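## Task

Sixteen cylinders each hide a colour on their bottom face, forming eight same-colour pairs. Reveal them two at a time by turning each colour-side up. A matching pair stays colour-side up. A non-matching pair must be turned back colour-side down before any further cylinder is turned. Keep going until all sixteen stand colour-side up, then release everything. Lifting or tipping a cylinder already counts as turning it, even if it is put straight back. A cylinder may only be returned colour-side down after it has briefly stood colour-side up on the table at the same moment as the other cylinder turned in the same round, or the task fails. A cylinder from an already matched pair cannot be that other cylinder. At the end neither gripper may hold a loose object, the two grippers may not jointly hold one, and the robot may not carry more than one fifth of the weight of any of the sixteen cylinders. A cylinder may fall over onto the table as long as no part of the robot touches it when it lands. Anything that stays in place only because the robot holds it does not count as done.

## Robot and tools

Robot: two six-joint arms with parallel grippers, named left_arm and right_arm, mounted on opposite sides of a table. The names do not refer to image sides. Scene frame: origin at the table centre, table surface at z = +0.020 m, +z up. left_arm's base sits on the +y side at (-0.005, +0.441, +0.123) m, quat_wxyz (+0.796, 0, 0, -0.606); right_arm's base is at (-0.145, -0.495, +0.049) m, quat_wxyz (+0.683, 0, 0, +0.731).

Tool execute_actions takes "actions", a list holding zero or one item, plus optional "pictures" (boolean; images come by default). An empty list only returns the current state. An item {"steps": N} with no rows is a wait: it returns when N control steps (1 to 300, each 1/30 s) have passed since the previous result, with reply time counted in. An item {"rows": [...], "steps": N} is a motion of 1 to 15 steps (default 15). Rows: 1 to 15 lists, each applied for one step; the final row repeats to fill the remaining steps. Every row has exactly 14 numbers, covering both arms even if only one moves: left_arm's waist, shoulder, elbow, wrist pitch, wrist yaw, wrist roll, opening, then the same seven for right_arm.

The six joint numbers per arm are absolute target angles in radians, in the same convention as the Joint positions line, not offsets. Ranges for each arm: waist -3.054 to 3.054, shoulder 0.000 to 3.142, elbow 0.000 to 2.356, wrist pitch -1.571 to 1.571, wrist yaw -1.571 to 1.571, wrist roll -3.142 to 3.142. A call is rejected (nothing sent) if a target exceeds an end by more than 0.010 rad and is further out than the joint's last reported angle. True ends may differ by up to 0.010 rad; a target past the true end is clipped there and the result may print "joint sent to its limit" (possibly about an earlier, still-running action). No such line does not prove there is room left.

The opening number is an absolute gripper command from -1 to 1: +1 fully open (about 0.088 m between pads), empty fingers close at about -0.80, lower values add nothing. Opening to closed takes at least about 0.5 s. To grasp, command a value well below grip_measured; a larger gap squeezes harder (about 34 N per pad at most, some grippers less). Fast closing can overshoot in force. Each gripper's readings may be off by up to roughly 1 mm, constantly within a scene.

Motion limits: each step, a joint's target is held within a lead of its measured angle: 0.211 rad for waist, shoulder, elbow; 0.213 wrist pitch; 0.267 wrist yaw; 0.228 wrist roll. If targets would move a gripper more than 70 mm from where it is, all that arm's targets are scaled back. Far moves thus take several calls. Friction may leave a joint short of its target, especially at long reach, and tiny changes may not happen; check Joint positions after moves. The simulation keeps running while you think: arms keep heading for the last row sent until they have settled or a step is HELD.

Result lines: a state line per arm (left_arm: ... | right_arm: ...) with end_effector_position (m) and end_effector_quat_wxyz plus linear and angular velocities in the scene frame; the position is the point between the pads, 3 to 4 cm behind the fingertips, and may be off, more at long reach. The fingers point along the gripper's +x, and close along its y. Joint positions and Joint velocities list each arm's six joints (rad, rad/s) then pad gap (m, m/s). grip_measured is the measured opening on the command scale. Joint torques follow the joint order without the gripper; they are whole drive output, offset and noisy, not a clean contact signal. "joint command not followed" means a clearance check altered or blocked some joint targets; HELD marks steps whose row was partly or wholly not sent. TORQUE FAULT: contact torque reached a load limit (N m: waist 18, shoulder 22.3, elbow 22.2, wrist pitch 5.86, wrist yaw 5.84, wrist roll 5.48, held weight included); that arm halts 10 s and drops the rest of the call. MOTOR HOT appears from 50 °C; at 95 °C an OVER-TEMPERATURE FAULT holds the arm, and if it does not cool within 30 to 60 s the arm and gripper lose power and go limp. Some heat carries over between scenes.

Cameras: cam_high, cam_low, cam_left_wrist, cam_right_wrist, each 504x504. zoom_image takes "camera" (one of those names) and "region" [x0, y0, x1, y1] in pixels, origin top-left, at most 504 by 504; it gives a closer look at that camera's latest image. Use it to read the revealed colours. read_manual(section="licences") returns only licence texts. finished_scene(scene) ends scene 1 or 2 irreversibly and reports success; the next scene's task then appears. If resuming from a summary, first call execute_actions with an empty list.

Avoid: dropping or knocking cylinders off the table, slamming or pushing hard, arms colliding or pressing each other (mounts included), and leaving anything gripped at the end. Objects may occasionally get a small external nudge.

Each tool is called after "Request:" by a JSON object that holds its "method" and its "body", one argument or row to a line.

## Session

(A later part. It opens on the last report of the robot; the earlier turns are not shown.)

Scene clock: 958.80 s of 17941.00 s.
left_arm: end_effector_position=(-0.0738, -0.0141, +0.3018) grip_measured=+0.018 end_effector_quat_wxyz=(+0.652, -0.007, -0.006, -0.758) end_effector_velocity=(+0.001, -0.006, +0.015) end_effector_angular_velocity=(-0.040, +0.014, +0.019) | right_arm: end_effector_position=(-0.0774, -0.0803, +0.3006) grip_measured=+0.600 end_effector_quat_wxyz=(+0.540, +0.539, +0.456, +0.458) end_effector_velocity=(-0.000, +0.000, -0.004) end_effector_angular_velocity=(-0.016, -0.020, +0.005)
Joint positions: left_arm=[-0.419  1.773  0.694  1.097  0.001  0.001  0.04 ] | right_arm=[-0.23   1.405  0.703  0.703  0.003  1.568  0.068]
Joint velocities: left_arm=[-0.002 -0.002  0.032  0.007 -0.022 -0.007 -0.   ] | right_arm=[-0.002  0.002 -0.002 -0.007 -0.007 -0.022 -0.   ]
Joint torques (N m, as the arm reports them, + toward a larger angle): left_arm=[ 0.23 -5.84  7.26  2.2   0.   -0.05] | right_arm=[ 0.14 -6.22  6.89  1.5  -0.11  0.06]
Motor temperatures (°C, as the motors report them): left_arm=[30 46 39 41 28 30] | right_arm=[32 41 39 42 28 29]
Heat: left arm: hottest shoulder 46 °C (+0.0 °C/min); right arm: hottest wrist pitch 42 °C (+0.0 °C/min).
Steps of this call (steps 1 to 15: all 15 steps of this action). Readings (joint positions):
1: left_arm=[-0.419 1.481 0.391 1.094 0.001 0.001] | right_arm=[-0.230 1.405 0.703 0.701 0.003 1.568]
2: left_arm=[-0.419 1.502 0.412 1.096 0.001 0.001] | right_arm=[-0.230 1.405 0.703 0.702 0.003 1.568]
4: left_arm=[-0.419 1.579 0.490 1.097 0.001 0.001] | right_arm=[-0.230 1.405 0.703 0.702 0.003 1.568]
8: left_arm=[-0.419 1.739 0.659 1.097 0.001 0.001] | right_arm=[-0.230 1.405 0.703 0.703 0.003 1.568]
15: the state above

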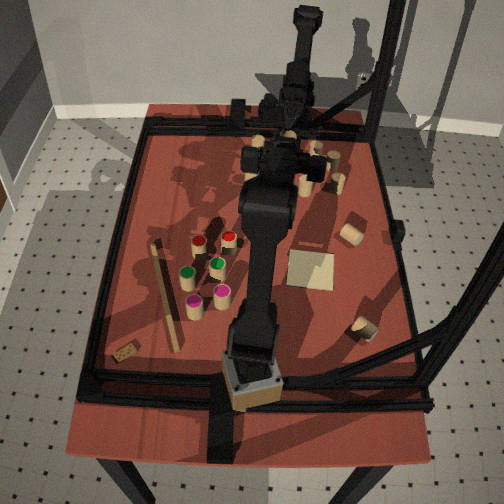

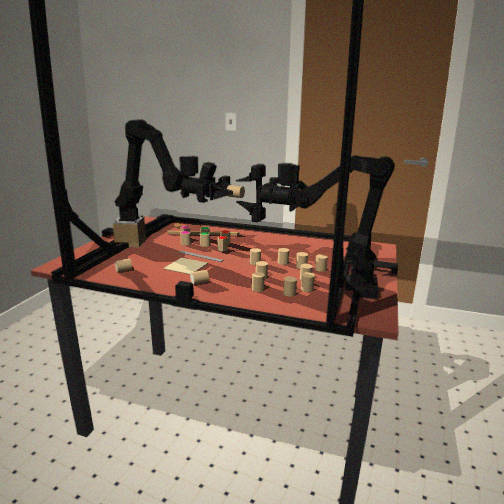

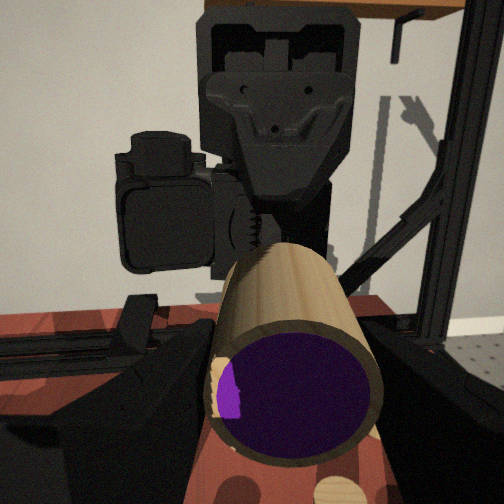

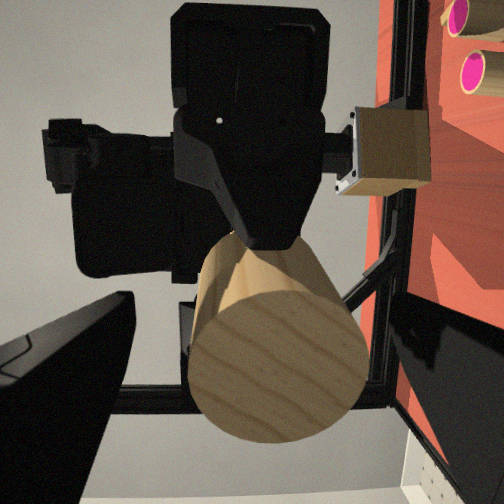

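Request:
{"method": "execute_actions", "body": {
  "actions": [
    {"rows":[[-0.416,1.78,0.705,1.1,0,0,-0.3,-0.228,1.404,0.692,0.704,0,1.571,0.5],[-0.416,1.78,0.705,1.1,0,0,-0.3,-0.228,1.404,0.692,0.704,0,1.571,0.4],[-0.416,1.78,0.705,1.1,0,0,-0.3,-0.228,1.404,0.692,0.704,0,1.571,0.32],[-0.416,1.78,0.705,1.1,0,0,-0.3,-0.228,1.404,0.692,0.704,0,1.571,0.25],[-0.416,1.78,0.705,1.1,0,0,-0.3,-0.228,1.404,0.692,0.704,0,1.571,0.2],[-0.416,1.78,0.705,1.1,0,0,-0.3,-0.228,1.404,0.692,0.704,0,1.571,0.15],[-0.416,1.78,0.705,1.1,0,0,-0.3,-0.228,1.404,0.692,0.704,0,1.571,0.1],[-0.416,1.78,0.705,1.1,0,0,-0.3,-0.228,1.404,0.692,0.704,0,1.571,0.06],[-0.416,1.78,0.705,1.1,0,0,-0.3,-0.228,1.404,0.692,0.704,0,1.571,0.03],[-0.416,1.78,0.705,1.1,0,0,-0.3,-0.228,1.404,0.692,0.704,0,1.571,-0.05],[-0.416,1.78,0.705,1.1,0,0,-0.3,-0.228,1.404,0.692,0.704,0,1.571,-0.15],[-0.416,1.78,0.705,1.1,0,0,-0.3,-0.228,1.404,0.692,0.704,0,1.571,-0.3]],"steps":15}
  ],
  "pictures": false
}}

Request:
{"method": "execute_actions", "body": {
  "actions": [
    {"rows":[[-0.416,1.78,0.705,1.1,0,0,0.6,-0.228,1.404,0.692,0.704,0,1.571,-0.3]],"steps":7}
  ],
  "pictures": false
}}

Request:
{"method": "execute_actions", "body": {
  "actions": [
    {"rows":[[-0.416,1.71,0.63,1.1,0,0,0.6,-0.228,1.404,0.692,0.704,0,1.571,-0.3],[-0.416,1.635,0.55,1.1,0,0,0.6,-0.228,1.404,0.692,0.704,0,1.571,-0.3],[-0.416,1.555,0.47,1.1,0,0,0.6,-0.228,1.404,0.692,0.704,0,1.571,-0.3],[-0.416,1.477,0.39,1.1,0,0,0.6,-0.228,1.404,0.692,0.704,0,1.571,-0.3]],"steps":8}
  ],
  "pictures": false
}}

Request:
{"method": "execute_actions", "body": {
  "actions": [
    {"rows":[[-0.416,1.0,0.3,0.7,0,0,0.6,-0.25,1.3,1.3,-1.223,0,0,-0.3]],"steps":15}
  ],
  "pictures": false
}}

Request:
{"method": "execute_actions", "body": {
  "actions": [
    {"rows":[[-0.416,1.0,0.3,0.7,0,0,0.6,-0.25,1.3,1.3,-1.223,0,0,-0.3]],"steps":13}
  ],
  "pictures": false
}}

Request:
{"method": "execute_actions", "body": {
  "actions": [
    {"rows":[[-0.416,1.0,0.3,0.7,0,0,0.6,-0.25,1.663,1.315,-1.223,0,0,-0.3]],"steps":12}
  ],
  "pictures": false
}}

Request:
{"method": "execute_actions", "body": {
  "actions": [
    {"rows":[[-0.416,1.0,0.3,0.7,0,0,0.6,-0.25,1.671,1.28,-1.18,0,0,-0.3],[-0.416,1.0,0.3,0.7,0,0,0.6,-0.25,1.68,1.247,-1.14,0,0,-0.3],[-0.416,1.0,0.3,0.7,0,0,0.6,-0.25,1.689,1.213,-1.1,0,0,-0.3],[-0.416,1.0,0.3,0.7,0,0,0.6,-0.25,1.698,1.18,-1.058,0,0,-0.3],[-0.416,1.0,0.3,0.7,0,0,0.6,-0.25,1.707,1.147,-1.017,0,0,-0.3],[-0.416,1.0,0.3,0.7,0,0,0.6,-0.25,1.72,1.125,-0.98,0,0,-0.3],[-0.416,1.0,0.3,0.7,0,0,0.6,-0.25,1.732,1.105,-0.95,0,0,-0.3],[-0.416,1.0,0.3,0.7,0,0,0.6,-0.25,1.743,1.088,-0.92,0,0,-0.3],[-0.416,1.0,0.3,0.7,0,0,0.6,-0.25,1.751,1.076,-0.9,0,0,-0.3],[-0.416,1.0,0.3,0.7,0,0,0.6,-0.25,1.756,1.068,-0.89,0,0,-0.3],[-0.416,1.0,0.3,0.7,0,0,0.6,-0.25,1.759,1.063,-0.885,0,0,-0.3]],"steps":15}
  ],
  "pictures": false
}}

Request:
{"method": "execute_actions", "body": {
  "actions": [
    {"rows":[[-0.416,1.0,0.3,0.7,0,0,0.6,-0.25,1.759,1.063,-0.885,0,0,-0.3],[-0.416,1.0,0.3,0.7,0,0,0.6,-0.25,1.759,1.063,-0.885,0,0,-0.3],[-0.416,1.0,0.3,0.7,0,0,0.6,-0.25,1.759,1.063,-0.885,0,0,-0.1],[-0.416,1.0,0.3,0.7,0,0,0.6,-0.25,1.759,1.063,-0.885,0,0,0.0],[-0.416,1.0,0.3,0.7,0,0,0.6,-0.25,1.759,1.063,-0.885,0,0,0.1],[-0.416,1.0,0.3,0.7,0,0,0.6,-0.25,1.759,1.063,-0.885,0,0,0.2],[-0.416,1.0,0.3,0.7,0,0,0.6,-0.25,1.759,1.063,-0.885,0,0,0.3]],"steps":13}
  ]
}}

Scene clock: 975.23 s of 17941.00 s.
left_arm: end_effector_position=(-0.0738, -0.0148, +0.3020) grip_measured=+0.018 end_effector_quat_wxyz=(+0.652, -0.007, -0.007, -0.758) end_effector_velocity=(+0.002, -0.000, -0.000) end_effector_angular_velocity=(-0.001, +0.008, +0.019) | right_arm: end_effector_position=(-0.0776, -0.0805, +0.2996) grip_measured=+0.005 end_effector_quat_wxyz=(+0.540, +0.538, +0.457, +0.457) end_effector_velocity=(+0.002, -0.002, -0.004) end_effector_angular_velocity=(-0.013, -0.005, -0.010)
Joint positions: left_arm=[-0.418  1.776  0.697  1.098  0.001  0.001  0.04 ] | right_arm=[-0.229  1.405  0.701  0.703  0.003  1.569  0.039]
Joint velocities: left_arm=[-0.002  0.002 -0.002  0.007 -0.022 -0.007  0.   ] | right_arm=[-0.002 -0.002 -0.007 -0.007  0.007 -0.007 -0.   ]
Joint torques (N m, as the arm reports them, + toward a larger angle): left_arm=[ 0.19 -5.97  7.02  2.14  0.   -0.04] | right_arm=[ 0.13 -6.19  6.24  1.51 -0.11  0.02]
Motor temperatures (°C, as the motors report them): left_arm=[30 46 40 43 28 30] | right_arm=[32 41 39 43 28 29]
Heat: left arm: hottest shoulder 46 °C (+0.0 °C/min); right arm: hottest wrist pitch 43 °C (+0.0 °C/min).
Steps of this call (steps 1 to 15: the robot went on to your last target; steps 16 to 478: nothing new was sent; steps 479 to 493: all 15 steps of this action). Readings (joint positions):
479: left_arm=[-0.418 1.776 0.697 1.097 0.001 0.001] | right_arm=[-0.229 1.405 0.702 0.703 0.003 1.569]
480: left_arm=[-0.418 1.776 0.697 1.097 0.001 0.001] | right_arm=[-0.229 1.405 0.702 0.703 0.003 1.568]
482: left_arm=[-0.418 1.776 0.697 1.097 0.001 0.001] | right_arm=[-0.229 1.405 0.702 0.703 0.003 1.568]
486: left_arm=[-0.418 1.776 0.697 1.097 0.001 0.001] | right_arm=[-0.229 1.405 0.702 0.703 0.003 1.569]
493: the state above

Scene clock: 975.47 s of 17941.00 s.
left_arm: end_effector_position=(-0.0737, -0.0149, +0.3021) grip_measured=+0.505 end_effector_quat_wxyz=(+0.652, -0.007, -0.007, -0.758) end_effector_velocity=(-0.002, +0.001, -0.000) end_effector_angular_velocity=(+0.001, +0.022, -0.000) | right_arm: end_effector_position=(-0.0776, -0.0806, +0.2991) grip_measured=+0.005 end_effector_quat_wxyz=(+0.540, +0.538, +0.458, +0.457) end_effector_velocity=(+0.002, -0.001, -0.005) end_effector_angular_velocity=(-0.023, -0.004, +0.000)
Joint positions: left_arm=[-0.418  1.776  0.697  1.098  0.001  0.001  0.064] | right_arm=[-0.229  1.405  0.7    0.703  0.003  1.569  0.039]
Joint velocities: left_arm=[-0.007  0.002 -0.002  0.007 -0.007 -0.022  0.177] | right_arm=[-0.007 -0.002 -0.002 -0.022 -0.007 -0.007 -0.001]
Joint torques (N m, as the arm reports them, + toward a larger angle): left_arm=[ 0.14 -5.97  7.05  2.16  0.01 -0.05] | right_arm=[ 0.08 -6.16  6.44  1.5  -0.11  0.05]
Motor temperatures (°C, as the motors report them): left_arm=[30 46 40 43 28 30] | right_arm=[32 41 39 43 28 29]
Heat: left arm: hottest shoulder 46 °C (+0.0 °C/min); right arm: hottest wrist pitch 43 °C (+0.0 °C/min).
Steps of this call (steps 1 to 7: all 7 steps of this action). Readings (joint positions):
1: left_arm=[-0.418 1.776 0.697 1.098 0.001 0.001] | right_arm=[-0.229 1.405 0.701 0.703 0.003 1.569]
2: left_arm=[-0.418 1.776 0.697 1.098 0.001 0.001] | right_arm=[-0.229 1.405 0.701 0.703 0.003 1.569]
4: left_arm=[-0.418 1.776 0.697 1.098 0.001 0.001] | right_arm=[-0.229 1.405 0.700 0.703 0.003 1.569]
7: the state above

Scene clock: 975.73 s of 17941.00 s.
left_arm: end_effector_position=(-0.0629, +0.0573, +0.3057) grip_measured=+0.598 end_effector_quat_wxyz=(+0.652, -0.007, -0.006, -0.758) end_effector_velocity=(+0.014, +0.079, +0.000) end_effector_angular_velocity=(-0.009, +0.024, +0.009) | right_arm: end_effector_position=(-0.0776, -0.0806, +0.2991) grip_measured=+0.005 end_effector_quat_wxyz=(+0.540, +0.538, +0.458, +0.457) end_effector_velocity=(-0.002, -0.000, -0.008) end_effector_angular_velocity=(-0.040, -0.016, +0.020)
Joint positions: left_arm=[-0.418  1.502  0.418  1.102  0.001  0.001  0.068] | right_arm=[-0.229  1.405  0.7    0.703  0.003  1.569  0.039]
Joint velocities: left_arm=[ 0.002 -0.32  -0.3   -0.007 -0.007 -0.022  0.001] | right_arm=[-0.002 -0.002 -0.002 -0.037 -0.022 -0.022 -0.   ]
Joint torques (N m, as the arm reports them, + toward a larger angle): left_arm=[ 0.15 -4.61  5.34  1.86  0.01 -0.05] | right_arm=[ 0.13 -6.2   6.38  1.51 -0.11  0.03]
Motor temperatures (°C, as the motors report them): left_arm=[30 46 40 43 28 30] | right_arm=[32 41 39 43 28 29]
Heat: left arm: hottest shoulder 46 °C (+0.0 °C/min); right arm: hottest wrist pitch 43 °C (+0.0 °C/min).
Steps of this call (steps 1 to 8: all 8 steps of this action). Readings (joint positions):
1: left_arm=[-0.418 1.768 0.689 1.098 0.001 0.001] | right_arm=[-0.229 1.405 0.700 0.703 0.003 1.569]
2: left_arm=[-0.418 1.743 0.659 1.098 0.001 0.001] | right_arm=[-0.229 1.405 0.700 0.703 0.003 1.569]
4: left_arm=[-0.418 1.640 0.548 1.097 0.001 0.001] | right_arm=[-0.229 1.405 0.700 0.703 0.003 1.569]
8: the state above

Scene clock: 976.23 s of 17941.00 s.
left_arm: end_effector_position=(-0.0532, +0.1212, +0.3374) grip_measured=+0.600 end_effector_quat_wxyz=(+0.653, +0.000, -0.000, -0.758) end_effector_velocity=(+0.001, +0.003, +0.005) end_effector_angular_velocity=(-0.018, -0.005, +0.005) | right_arm: end_effector_position=(-0.0733, -0.0985, +0.4269) grip_measured=+0.004 end_effector_quat_wxyz=(+0.750, +0.161, +0.258, +0.588) end_effector_velocity=(-0.016, -0.086, -0.397) end_effector_angular_velocity=(-2.247, -1.686, +0.420)
Joint positions: left_arm=[-0.418  1.007  0.305  0.702  0.001  0.001  0.068] | right_arm=[-0.247  1.284  1.302 -0.216  0.001  0.588  0.039]
Joint velocities: left_arm=[-0.002 -0.027 -0.002 -0.007 -0.007  0.007  0.   ] | right_arm=[-0.002 -0.007  0.042 -1.956 -0.007 -2.103 -0.   ]
Joint torques (N m, as the arm reports them, + toward a larger angle): left_arm=[ 0.17 -3.03  6.78  1.94  0.02 -0.05] | right_arm=[-0.23 -3.72  6.82  0.92 -0.09 -0.1 ]
Motor temperatures (°C, as the motors report them): left_arm=[30 46 40 43 28 30] | right_arm=[32 41 39 43 28 29]
Heat: left arm: hottest shoulder 46 °C (+0.0 °C/min); right arm: hottest wrist pitch 43 °C (+0.0 °C/min).
Steps of this call (steps 1 to 15: all 15 steps of this action). Readings (joint positions):
1: left_arm=[-0.418 1.464 0.399 1.055 0.001 0.001] | right_arm=[-0.231 1.396 0.720 0.656 0.002 1.530]
2: left_arm=[-0.418 1.404 0.372 0.977 0.001 0.001] | right_arm=[-0.234 1.387 0.755 0.586 0.002 1.471]
4: left_arm=[-0.418 1.276 0.324 0.843 0.001 0.001] | right_arm=[-0.240 1.367 0.846 0.477 0.002 1.353]
8: left_arm=[-0.418 1.062 0.303 0.738 0.001 0.001] | right_arm=[-0.247 1.324 1.084 0.225 0.001 1.082]
15: the state above

Scene clock: 976.67 s of 17941.00 s.
left_arm: end_effector_position=(-0.0532, +0.1213, +0.3377) grip_measured=+0.600 end_effector_quat_wxyz=(+0.653, -0.000, -0.000, -0.758) end_effector_velocity=(+0.003, +0.000, -0.005) end_effector_angular_velocity=(+0.025, +0.019, +0.020) | right_arm: end_effector_position=(-0.0922, -0.2034, +0.2747) grip_measured=+0.005 end_effector_quat_wxyz=(+0.661, -0.326, +0.399, +0.546) end_effector_velocity=(-0.064, -0.363, -0.196) end_effector_angular_velocity=(-1.892, +0.285, +0.091)
Joint positions: left_arm=[-0.418  1.006  0.305  0.701  0.001  0.001  0.068] | right_arm=[-0.248  1.299  1.302 -1.084  0.001  0.013  0.039]
Joint velocities: left_arm=[-0.002 -0.002 -0.002 -0.022 -0.022 -0.022 -0.   ] | right_arm=[-0.002 -0.002 -0.002 -1.912  0.007 -0.11  -0.   ]
Joint torques (N m, as the arm reports them, + toward a larger angle): left_arm=[ 0.13 -3.12  6.73  1.94  0.02 -0.06] | right_arm=[-0.23 -4.99  6.81  0.85 -0.09 -0.08]
Motor temperatures (°C, as the motors report them): left_arm=[30 46 40 43 28 30] | right_arm=[32 41 39 43 28 29]
Heat: left arm: hottest shoulder 46 °C (+0.0 °C/min); right arm: hottest wrist pitch 43 °C (+0.0 °C/min).
Steps of this call (steps 1 to 13: all 13 steps of this action). Readings (joint positions):
1: left_arm=[-0.418 1.007 0.305 0.702 0.001 0.001] | right_arm=[-0.247 1.284 1.302 -0.284 0.001 0.518]
2: left_arm=[-0.418 1.006 0.305 0.702 0.001 0.001] | right_arm=[-0.247 1.288 1.302 -0.354 0.001 0.449]
4: left_arm=[-0.418 1.006 0.305 0.701 0.001 0.001] | right_arm=[-0.247 1.297 1.302 -0.487 0.001 0.309]
8: left_arm=[-0.418 1.006 0.305 0.701 0.001 0.001] | right_arm=[-0.248 1.299 1.302 -0.752 0.001 0.076]
13: the state above

Scene clock: 977.07 s of 17941.00 s.
left_arm: end_effector_position=(-0.0532, +0.1213, +0.3376) grip_measured=+0.600 end_effector_quat_wxyz=(+0.653, +0.000, -0.000, -0.758) end_effector_velocity=(-0.002, +0.000, -0.003) end_effector_angular_velocity=(+0.011, -0.009, -0.010) | right_arm: end_effector_position=(-0.0929, -0.2068, +0.1657) grip_measured=+0.003 end_effector_quat_wxyz=(+0.540, -0.456, +0.547, +0.448) end_effector_velocity=(-0.000, +0.013, +0.030) end_effector_angular_velocity=(+0.098, +0.005, +0.005)
Joint positions: left_arm=[-0.418  1.006  0.305  0.701  0.001  0.001  0.068] | right_arm=[-0.248  1.67   1.305 -1.221  0.001  0.003  0.039]
Joint velocities: left_arm=[-0.002  0.002 -0.002 -0.007  0.007  0.007 -0.   ] | right_arm=[-0.002 -0.046  0.071 -0.022 -0.022 -0.007 -0.   ]
Joint torques (N m, as the arm reports them, + toward a larger angle): left_arm=[ 0.15 -3.12  6.78  1.93  0.02 -0.04] | right_arm=[-0.25 -7.95  6.73  0.04 -0.08 -0.06]
Motor temperatures (°C, as the motors report them): left_arm=[30 46 40 43 28 30] | right_arm=[32 41 39 43 28 29]
Heat: left arm: hottest shoulder 46 °C (+0.0 °C/min); right arm: hottest wrist pitch 43 °C (+0.0 °C/min).
Steps of this call (steps 1 to 12: all 12 steps of this action). Readings (joint positions):
1: left_arm=[-0.418 1.006 0.305 0.701 0.001 0.001] | right_arm=[-0.248 1.326 1.303 -1.143 0.001 0.009]
2: left_arm=[-0.418 1.006 0.305 0.701 0.001 0.001] | right_arm=[-0.248 1.362 1.313 -1.170 0.001 0.007]
4: left_arm=[-0.418 1.006 0.305 0.701 0.001 0.001] | right_arm=[-0.248 1.475 1.323 -1.185 0.001 0.005]
8: left_arm=[-0.418 1.006 0.305 0.701 0.001 0.001] | right_arm=[-0.248 1.657 1.307 -1.214 0.001 0.004]
12: the state above

Scene clock: 977.57 s of 17941.00 s.
left_arm: end_effector_position=(-0.0532, +0.1214, +0.3375) grip_measured=+0.600 end_effector_quat_wxyz=(+0.653, +0.000, -0.000, -0.758) end_effector_velocity=(-0.003, +0.002, -0.007) end_effector_angular_velocity=(+0.025, -0.011, -0.015) | right_arm: end_effector_position=(-0.0929, -0.2067, +0.0854) grip_measured=+0.003 end_effector_quat_wxyz=(+0.541, -0.455, +0.546, +0.449) end_effector_velocity=(+0.004, +0.037, -0.003) end_effector_angular_velocity=(+0.175, -0.009, -0.010)
Joint positions: left_arm=[-0.418  1.006  0.305  0.701  0.001  0.001  0.068] | right_arm=[-0.248  1.754  1.069 -0.897  0.001  0.003  0.039]
Joint velocities: left_arm=[-0.007 -0.002 -0.007 -0.022  0.007  0.007 -0.   ] | right_arm=[-0.002  0.002 -0.007  0.183 -0.022  0.007 -0.   ]
Joint torques (N m, as the arm reports them, + toward a larger angle): left_arm=[ 0.17 -3.14  6.7   1.95  0.01 -0.05] | right_arm=[-0.23 -6.89  5.21  0.36 -0.06 -0.08]
Motor temperatures (°C, as the motors report them): left_arm=[30 46 40 43 28 30] | right_arm=[32 41 39 43 28 29]
Heat: left arm: hottest shoulder 46 °C (+0.0 °C/min); right arm: hottest wrist pitch 43 °C (+0.0 °C/min).
Steps of this call (steps 1 to 15: all 15 steps of this action). Readings (joint positions):
1: left_arm=[-0.418 1.006 0.305 0.701 0.001 0.001] | right_arm=[-0.248 1.670 1.305 -1.214 0.001 0.003]
2: left_arm=[-0.418 1.006 0.305 0.701 0.001 0.001] | right_arm=[-0.248 1.670 1.296 -1.191 0.001 0.003]
4: left_arm=[-0.418 1.006 0.305 0.701 0.001 0.001] | right_arm=[-0.248 1.670 1.257 -1.129 0.001 0.003]
8: left_arm=[-0.418 1.006 0.305 0.701 0.001 0.001] | right_arm=[-0.248 1.704 1.146 -0.995 0.001 0.003]
15: the state above

Scene clock: 978.00 s of 17941.00 s.
left_arm: end_effector_position=(-0.0532, +0.1214, +0.3376) grip_measured=+0.600 end_effector_quat_wxyz=(+0.653, +0.000, -0.000, -0.758) end_effector_velocity=(-0.001, +0.001, -0.000) end_effector_angular_velocity=(+0.004, +0.007, -0.000) | right_arm: end_effector_position=(-0.0924, -0.2044, +0.0854) grip_measured=+0.283 end_effector_quat_wxyz=(+0.544, -0.453, +0.543, +0.452) end_effector_velocity=(+0.003, +0.000, -0.001) end_effector_angular_velocity=(+0.001, -0.008, +0.000)
Joint positions: left_arm=[-0.418  1.005  0.305  0.701  0.001  0.001  0.068] | right_arm=[-0.248  1.754  1.069 -0.887  0.001  0.003  0.053]
Joint velocities: left_arm=[-0.007 -0.007 -0.002 -0.007 -0.007 -0.007 -0.   ] | right_arm=[-0.007  0.002 -0.002  0.007  0.007 -0.007  0.01 ]
Joint torques (N m, as the arm reports them, + toward a larger angle): left_arm=[ 0.19 -3.1   6.78  1.93  0.01 -0.05] | right_arm=[-0.23 -6.78  5.13  0.21 -0.05 -0.08]
Motor temperatures (°C, as the motors report them): left_arm=[30 46 40 43 28 30] | right_arm=[32 41 39 43 28 29]
Heat: left arm: hottest shoulder 46 °C (+0.0 °C/min); right arm: hottest wrist pitch 43 °C (+0.0 °C/min).
Steps of this call (steps 1 to 13: all 13 steps of this action). Readings (joint positions):
1: left_arm=[-0.418 1.006 0.305 0.701 0.001 0.001] | right_arm=[-0.248 1.754 1.069 -0.891 0.001 0.003]
2: left_arm=[-0.418 1.005 0.305 0.701 0.001 0.001] | right_arm=[-0.248 1.754 1.069 -0.888 0.001 0.003]
4: left_arm=[-0.418 1.005 0.305 0.701 0.001 0.001] | right_arm=[-0.248 1.754 1.069 -0.888 0.001 0.003]
8: left_arm=[-0.418 1.005 0.305 0.701 0.001 0.001] | right_arm=[-0.248 1.754 1.069 -0.887 0.001 0.003]
13: the state above

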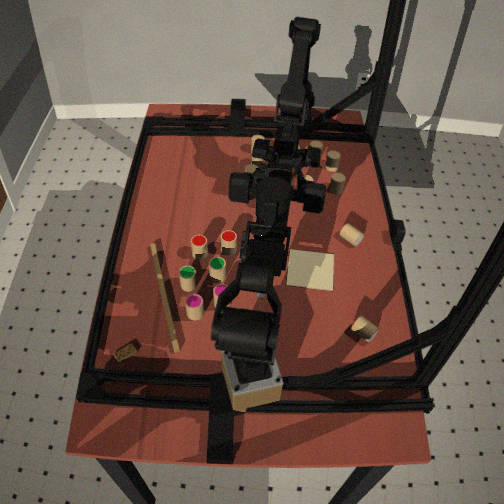

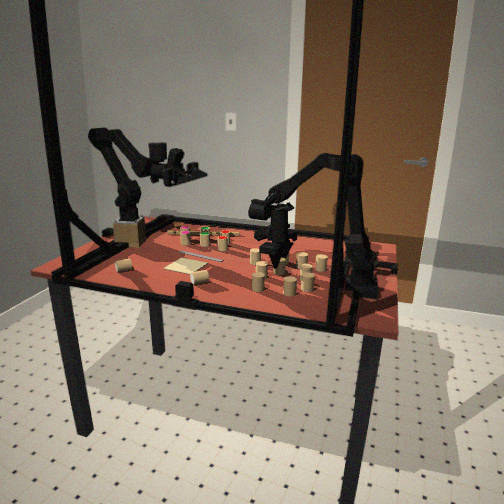

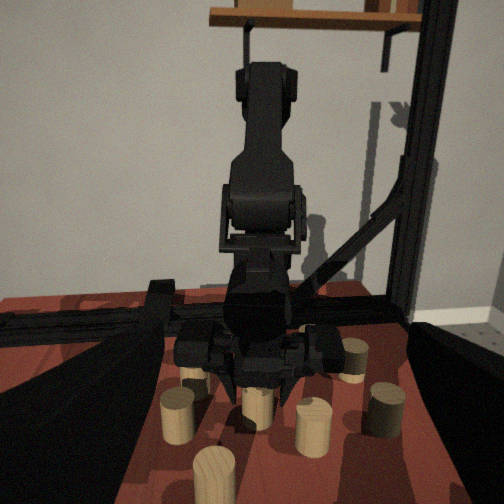

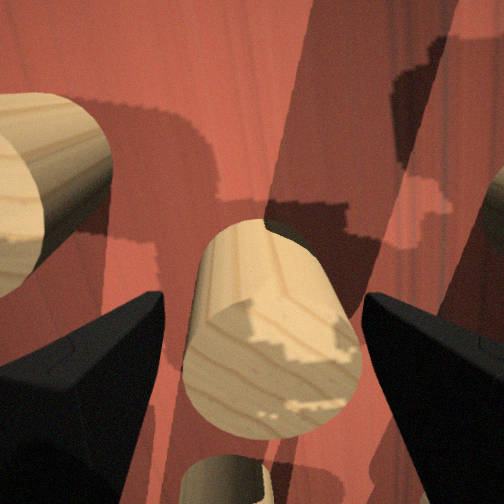

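Request:
{"method": "execute_actions", "body": {
  "actions": [
    {"rows":[[-0.416,1.0,0.3,0.7,0,0,0.6,-0.25,1.759,1.063,-0.889,0,0,0.25],[-0.416,1.0,0.3,0.7,0,0,0.6,-0.25,1.759,1.063,-0.889,0,0,0.2],[-0.416,1.0,0.3,0.7,0,0,0.6,-0.25,1.759,1.063,-0.889,0,0,0.15],[-0.416,1.0,0.3,0.7,0,0,0.6,-0.25,1.759,1.063,-0.889,0,0,0.1],[-0.416,1.0,0.3,0.7,0,0,0.6,-0.25,1.759,1.063,-0.889,0,0,0.06],[-0.416,1.0,0.3,0.7,0,0,0.6,-0.25,1.759,1.063,-0.889,0,0,0.03],[-0.416,1.0,0.3,0.7,0,0,0.6,-0.25,1.759,1.063,-0.889,0,0,-0.05],[-0.416,1.0,0.3,0.7,0,0,0.6,-0.25,1.759,1.063,-0.889,0,0,-0.15],[-0.416,1.0,0.3,0.7,0,0,0.6,-0.25,1.759,1.063,-0.889,0,0,-0.3]],"steps":12}
  ],
  "pictures": false
}}

Request:
{"method": "execute_actions", "body": {
  "actions": [
    {"rows":[[-0.416,1.0,0.3,0.7,0,0,0.6,-0.25,1.732,1.105,-0.95,0,0,-0.3],[-0.416,1.0,0.3,0.7,0,0,0.6,-0.25,1.707,1.147,-1.017,0,0,-0.3],[-0.416,1.0,0.3,0.7,0,0,0.6,-0.25,1.692,1.2,-1.085,0,0,-0.3],[-0.416,1.0,0.3,0.7,0,0,0.6,-0.25,1.677,1.26,-1.155,0,0,-0.3],[-0.416,1.0,0.3,0.7,0,0,0.6,-0.25,1.663,1.315,-1.223,0,0,-0.3]],"steps":10}
  ],
  "pictures": false
}}

Request:
{"method": "execute_actions", "body": {
  "actions": [
    {"rows":[[-0.416,1.0,0.3,0.7,0,0,0.6,-0.223,1.3,1.3,0,0,1.571,-0.3]],"steps":13}
  ],
  "pictures": false
}}

Request:
{"method": "execute_actions", "body": {
  "actions": [
    {"rows":[[-0.416,1.477,0.39,1.09,0,0,0.6,-0.223,1.402,0.702,0.704,0,1.571,-0.3]],"steps":15}
  ],
  "pictures": false
}}

Request:
{"method": "execute_actions", "body": {
  "actions": [
    {"rows":[[-0.416,1.477,0.39,1.09,0,0,0.6,-0.223,1.402,0.702,0.704,0,1.571,-0.3]],"steps":7}
  ],
  "pictures": false
}}

Request:
{"method": "execute_actions", "body": {
  "actions": [
    {"rows":[[-0.416,1.53,0.44,1.093,0,0,0.6,-0.223,1.402,0.702,0.704,0,1.571,-0.3],[-0.416,1.58,0.495,1.093,0,0,0.6,-0.223,1.402,0.702,0.704,0,1.571,-0.3],[-0.416,1.635,0.55,1.093,0,0,0.6,-0.223,1.402,0.702,0.704,0,1.571,-0.3],[-0.416,1.69,0.6,1.093,0,0,0.6,-0.223,1.402,0.702,0.704,0,1.571,-0.3],[-0.416,1.74,0.655,1.093,0,0,0.6,-0.223,1.402,0.702,0.704,0,1.571,-0.3],[-0.416,1.783,0.708,1.093,0,0,0.6,-0.223,1.402,0.702,0.704,0,1.571,-0.3]],"steps":14}
  ]
}}

Scene clock: 989.03 s of 17941.00 s.
left_arm: end_effector_position=(-0.0532, +0.1214, +0.3376) grip_measured=+0.600 end_effector_quat_wxyz=(+0.653, +0.000, -0.000, -0.758) end_effector_velocity=(+0.000, +0.000, -0.002) end_effector_angular_velocity=(+0.006, -0.008, +0.005) | right_arm: end_effector_position=(-0.0925, -0.2047, +0.0853) grip_measured=+0.003 end_effector_quat_wxyz=(+0.543, -0.453, +0.544, +0.452) end_effector_velocity=(-0.005, -0.005, +0.000) end_effector_angular_velocity=(-0.018, +0.026, +0.024)
Joint positions: left_arm=[-0.418  1.005  0.305  0.701  0.001  0.001  0.068] | right_arm=[-0.248  1.754  1.069 -0.887  0.001  0.003  0.039]
Joint velocities: left_arm=[-0.002 -0.002 -0.002 -0.007 -0.007  0.007 -0.   ] | right_arm=[ 0.002 -0.002 -0.002 -0.022 -0.022 -0.022 -0.   ]
Joint torques (N m, as the arm reports them, + toward a larger angle): left_arm=[ 0.16 -3.05  6.79  1.95  0.03 -0.04] | right_arm=[-0.2  -6.79  5.21  0.02 -0.06 -0.06]
Motor temperatures (°C, as the motors report them): left_arm=[30 45 40 43 28 30] | right_arm=[32 41 39 41 28 29]
Heat: left arm: hottest shoulder 45 °C (-1.0 °C/min); right arm: hottest shoulder 41 °C (-2.0 °C/min).
Steps of this call (steps 1 to 15: the robot went on to your last target; steps 16 to 90: nothing new was sent; then 7.63 s passed at rest; steps 91 to 102: all 12 steps of this action). Readings (joint positions):
91: left_arm=[-0.418 1.005 0.305 0.701 0.001 0.001] | right_arm=[-0.248 1.754 1.069 -0.886 0.001 0.003]
92: left_arm=[-0.418 1.005 0.305 0.701 0.001 0.001] | right_arm=[-0.248 1.754 1.069 -0.886 0.001 0.003]
94: left_arm=[-0.418 1.005 0.305 0.701 0.001 0.001] | right_arm=[-0.248 1.754 1.069 -0.886 0.001 0.003]
98: left_arm=[-0.418 1.005 0.305 0.701 0.001 0.001] | right_arm=[-0.248 1.754 1.069 -0.887 0.002 0.003]
102: the state above

Scene clock: 989.37 s of 17941.00 s.
left_arm: end_effector_position=(-0.0532, +0.1214, +0.3376) grip_measured=+0.600 end_effector_quat_wxyz=(+0.653, +0.000, -0.000, -0.758) end_effector_velocity=(+0.002, -0.000, +0.000) end_effector_angular_velocity=(+0.006, +0.021, +0.020) | right_arm: end_effector_position=(-0.0919, -0.2016, +0.1692) grip_measured=+0.003 end_effector_quat_wxyz=(+0.548, -0.448, +0.539, +0.456) end_effector_velocity=(-0.003, -0.021, +0.083) end_effector_angular_velocity=(+0.047, -0.001, +0.000)
Joint positions: left_arm=[-0.418  1.005  0.305  0.701  0.001  0.001  0.068] | right_arm=[-0.248  1.662  1.31  -1.202  0.001  0.003  0.039]
Joint velocities: left_arm=[-0.002 -0.002  0.002 -0.007 -0.022 -0.022 -0.   ] | right_arm=[-0.007 -0.154  0.164 -0.271 -0.007 -0.007 -0.   ]
Joint torques (N m, as the arm reports them, + toward a larger angle): left_arm=[ 0.17 -3.07  6.8   1.94  0.02 -0.06] | right_arm=[-0.14 -5.8   5.31 -0.09 -0.07 -0.06]
Motor temperatures (°C, as the motors report them): left_arm=[30 45 40 43 28 30] | right_arm=[32 41 39 41 28 29]
Heat: left arm: hottest shoulder 45 °C (-1.0 °C/min); right arm: hottest shoulder 41 °C (-2.0 °C/min).
Steps of this call (steps 1 to 10: all 10 steps of this action). Readings (joint positions):
1: left_arm=[-0.418 1.005 0.305 0.701 0.001 0.001] | right_arm=[-0.248 1.754 1.073 -0.900 0.001 0.003]
2: left_arm=[-0.418 1.005 0.305 0.701 0.001 0.001] | right_arm=[-0.248 1.752 1.087 -0.937 0.001 0.003]
4: left_arm=[-0.418 1.005 0.305 0.701 0.001 0.001] | right_arm=[-0.248 1.739 1.141 -1.042 0.001 0.003]
8: left_arm=[-0.418 1.005 0.305 0.701 0.001 0.001] | right_arm=[-0.248 1.681 1.285 -1.177 0.001 0.003]
10: the state above

Scene clock: 989.80 s of 17941.00 s.
left_arm: end_effector_position=(-0.0532, +0.1214, +0.3376) grip_measured=+0.600 end_effector_quat_wxyz=(+0.653, +0.000, -0.000, -0.758) end_effector_velocity=(+0.003, +0.000, -0.002) end_effector_angular_velocity=(+0.008, +0.006, +0.020) | right_arm: end_effector_position=(-0.0832, -0.1053, +0.3815) grip_measured=+0.004 end_effector_quat_wxyz=(+0.733, +0.189, +0.402, +0.516) end_effector_velocity=(+0.025, +0.159, +0.377) end_effector_angular_velocity=(+2.162, +1.588, -0.812)
Joint positions: left_arm=[-0.418  1.005  0.305  0.701  0.001  0.001  0.068] | right_arm=[-0.226  1.3    1.302 -0.407  0.001  0.852  0.039]
Joint velocities: left_arm=[-0.002 -0.002 -0.002 -0.007 -0.022 -0.007  0.   ] | right_arm=[-0.002 -0.002 -0.002  1.883 -0.007  2.073 -0.   ]
Joint torques (N m, as the arm reports them, + toward a larger angle): left_arm=[ 0.16 -3.04  6.78  1.93  0.02 -0.05] | right_arm=[ 0.2  -5.59  7.36  1.64 -0.05  0.06]
Motor temperatures (°C, as the motors report them): left_arm=[30 45 40 43 28 30] | right_arm=[32 41 39 41 28 29]
Heat: left arm: hottest shoulder 45 °C (-1.0 °C/min); right arm: hottest shoulder 41 °C (-2.0 °C/min).
Steps of this call (steps 1 to 13: all 13 steps of this action). Readings (joint positions):
1: left_arm=[-0.418 1.005 0.305 0.701 0.001 0.001] | right_arm=[-0.246 1.629 1.306 -1.166 0.001 0.054]
2: left_arm=[-0.418 1.005 0.305 0.701 0.001 0.001] | right_arm=[-0.241 1.592 1.287 -1.093 0.001 0.126]
4: left_arm=[-0.418 1.005 0.305 0.701 0.001 0.001] | right_arm=[-0.231 1.503 1.283 -0.981 0.001 0.244]
8: left_arm=[-0.418 1.005 0.305 0.701 0.001 0.001] | right_arm=[-0.226 1.339 1.294 -0.736 0.001 0.502]
13: the state above

Scene clock: 990.30 s of 17941.00 s.
left_arm: end_effector_position=(-0.0616, +0.0655, +0.3007) grip_measured=+0.600 end_effector_quat_wxyz=(+0.653, -0.000, -0.001, -0.758) end_effector_velocity=(+0.000, -0.000, -0.008) end_effector_angular_velocity=(+0.032, +0.003, +0.005) | right_arm: end_effector_position=(-0.0801, -0.0846, +0.2477) grip_measured=+0.003 end_effector_quat_wxyz=(+0.590, +0.478, +0.513, +0.400) end_effector_velocity=(+0.016, +0.100, +0.446) end_effector_angular_velocity=(+2.110, -0.153, -0.036)
Joint positions: left_arm=[-0.418  1.472  0.385  1.088  0.001  0.001  0.068] | right_arm=[-0.226  1.417  0.695  0.497  0.001  1.554  0.039]
Joint velocities: left_arm=[-0.002  0.007 -0.002 -0.022 -0.007 -0.007 -0.   ] | right_arm=[-0.002 -0.002 -0.012  2.117 -0.007  0.183 -0.   ]
Joint torques (N m, as the arm reports them, + toward a larger angle): left_arm=[ 0.18 -3.94  6.62  2.04  0.02 -0.05] | right_arm=[ 0.17 -7.93  8.23  1.88 -0.03  0.03]
Motor temperatures (°C, as the motors report them): left_arm=[30 45 40 43 28 30] | right_arm=[32 41 39 42 28 29]
Heat: left arm: hottest shoulder 45 °C (-1.0 °C/min); right arm: hottest wrist pitch 42 °C (-1.0 °C/min).
Steps of this call (steps 1 to 15: all 15 steps of this action). Readings (joint positions):
1: left_arm=[-0.418 1.040 0.313 0.750 0.001 0.001] | right_arm=[-0.226 1.309 1.281 -0.336 0.001 0.907]
2: left_arm=[-0.418 1.102 0.332 0.825 0.001 0.001] | right_arm=[-0.226 1.311 1.251 -0.279 0.001 0.961]
4: left_arm=[-0.418 1.231 0.371 0.957 0.001 0.001] | right_arm=[-0.226 1.328 1.169 -0.177 0.001 1.072]
8: left_arm=[-0.418 1.427 0.388 1.050 0.001 0.001] | right_arm=[-0.226 1.390 0.934 0.067 0.001 1.336]
15: the state above

Scene clock: 990.53 s of 17941.00 s.
left_arm: end_effector_position=(-0.0616, +0.0655, +0.3007) grip_measured=+0.600 end_effector_quat_wxyz=(+0.653, -0.000, -0.001, -0.758) end_effector_velocity=(-0.002, +0.001, -0.003) end_effector_angular_velocity=(+0.013, +0.005, -0.010) | right_arm: end_effector_position=(-0.0794, -0.0801, +0.2975) grip_measured=+0.002 end_effector_quat_wxyz=(+0.542, +0.534, +0.462, +0.456) end_effector_velocity=(+0.002, -0.001, +0.014) end_effector_angular_velocity=(+0.069, +0.011, -0.010)
Joint positions: left_arm=[-0.418  1.472  0.385  1.088  0.001  0.001  0.068] | right_arm=[-0.226  1.404  0.703  0.687  0.001  1.567  0.039]
Joint velocities: left_arm=[-0.002  0.002 -0.002 -0.007  0.007 -0.007 -0.   ] | right_arm=[-0.002 -0.002 -0.002  0.066  0.007  0.022  0.   ]
Joint torques (N m, as the arm reports them, + toward a larger angle): left_arm=[ 0.17 -3.87  6.71  2.13  0.01 -0.04] | right_arm=[ 0.16 -6.4   7.13  1.81 -0.05  0.05]
Motor temperatures (°C, as the motors report them): left_arm=[30 45 40 43 28 30] | right_arm=[32 41 39 42 28 29]
Heat: left arm: hottest shoulder 45 °C (-1.0 °C/min); right arm: hottest wrist pitch 42 °C (-1.0 °C/min).
Steps of this call (steps 1 to 7: all 7 steps of this action). Readings (joint positions):
1: left_arm=[-0.418 1.472 0.385 1.088 0.001 0.001] | right_arm=[-0.226 1.417 0.695 0.567 0.001 1.558]
2: left_arm=[-0.418 1.472 0.385 1.088 0.001 0.001] | right_arm=[-0.226 1.414 0.698 0.618 0.001 1.561]
4: left_arm=[-0.418 1.472 0.385 1.088 0.001 0.001] | right_arm=[-0.226 1.406 0.703 0.667 0.001 1.565]
7: the state above

Scene clock: 991.00 s of 17941.00 s.
left_arm: end_effector_position=(-0.0735, -0.0147, +0.3014) grip_measured=+0.600 end_effector_quat_wxyz=(+0.653, -0.006, -0.005, -0.758) end_effector_velocity=(-0.006, -0.009, +0.015) end_effector_angular_velocity=(-0.037, -0.002, -0.015) | right_arm: end_effector_position=(-0.0794, -0.0801, +0.3008) grip_measured=+0.003 end_effector_quat_wxyz=(+0.539, +0.537, +0.458, +0.460) end_effector_velocity=(-0.002, +0.000, -0.004) end_effector_angular_velocity=(-0.011, +0.009, +0.010)
Joint positions: left_arm=[-0.418  1.774  0.697  1.092  0.001  0.001  0.068] | right_arm=[-0.226  1.404  0.703  0.701  0.001  1.568  0.039]
Joint velocities: left_arm=[-0.007  0.007  0.051 -0.007  0.007  0.007 -0.   ] | right_arm=[ 0.002  0.002 -0.002 -0.007 -0.007  0.007  0.   ]
Joint torques (N m, as the arm reports them, + toward a larger angle): left_arm=[ 0.14 -5.59  7.1   2.07  0.02 -0.04] | right_arm=[ 0.15 -6.28  7.14  1.58 -0.06  0.05]
Motor temperatures (°C, as the motors report them): left_arm=[30 45 40 43 28 30] | right_arm=[32 41 39 42 28 29]
Heat: left arm: hottest shoulder 45 °C (-1.0 °C/min); right arm: hottest wrist pitch 42 °C (-1.0 °C/min).
Steps of this call (steps 1 to 14: all 14 steps of this action). Readings (joint positions):
1: left_arm=[-0.418 1.481 0.392 1.090 0.001 0.001] | right_arm=[-0.226 1.404 0.703 0.690 0.001 1.567]
2: left_arm=[-0.418 1.503 0.414 1.091 0.001 0.001] | right_arm=[-0.226 1.404 0.703 0.694 0.001 1.568]
4: left_arm=[-0.418 1.579 0.492 1.091 0.001 0.001] | right_arm=[-0.226 1.404 0.703 0.701 0.001 1.568]
8: left_arm=[-0.418 1.739 0.662 1.092 0.001 0.001] | right_arm=[-0.226 1.404 0.703 0.701 0.001 1.568]
14: the state above

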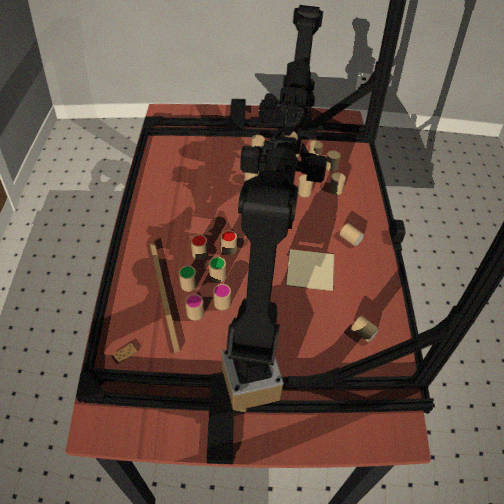

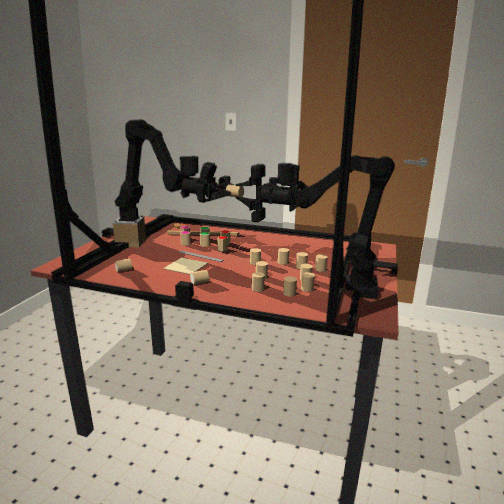

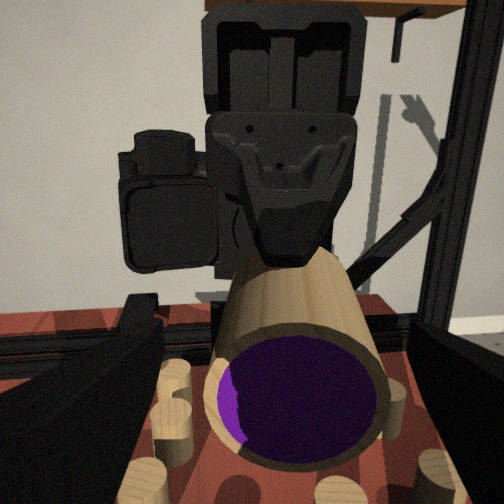

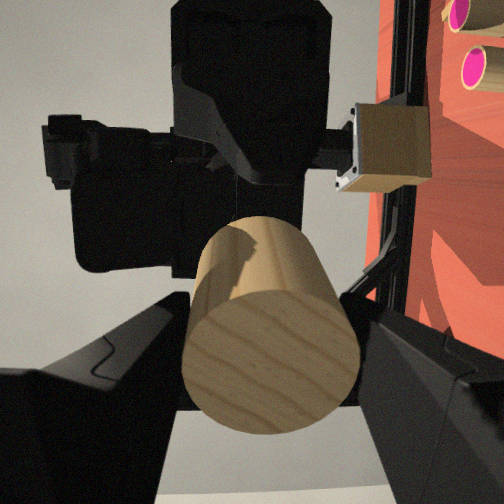

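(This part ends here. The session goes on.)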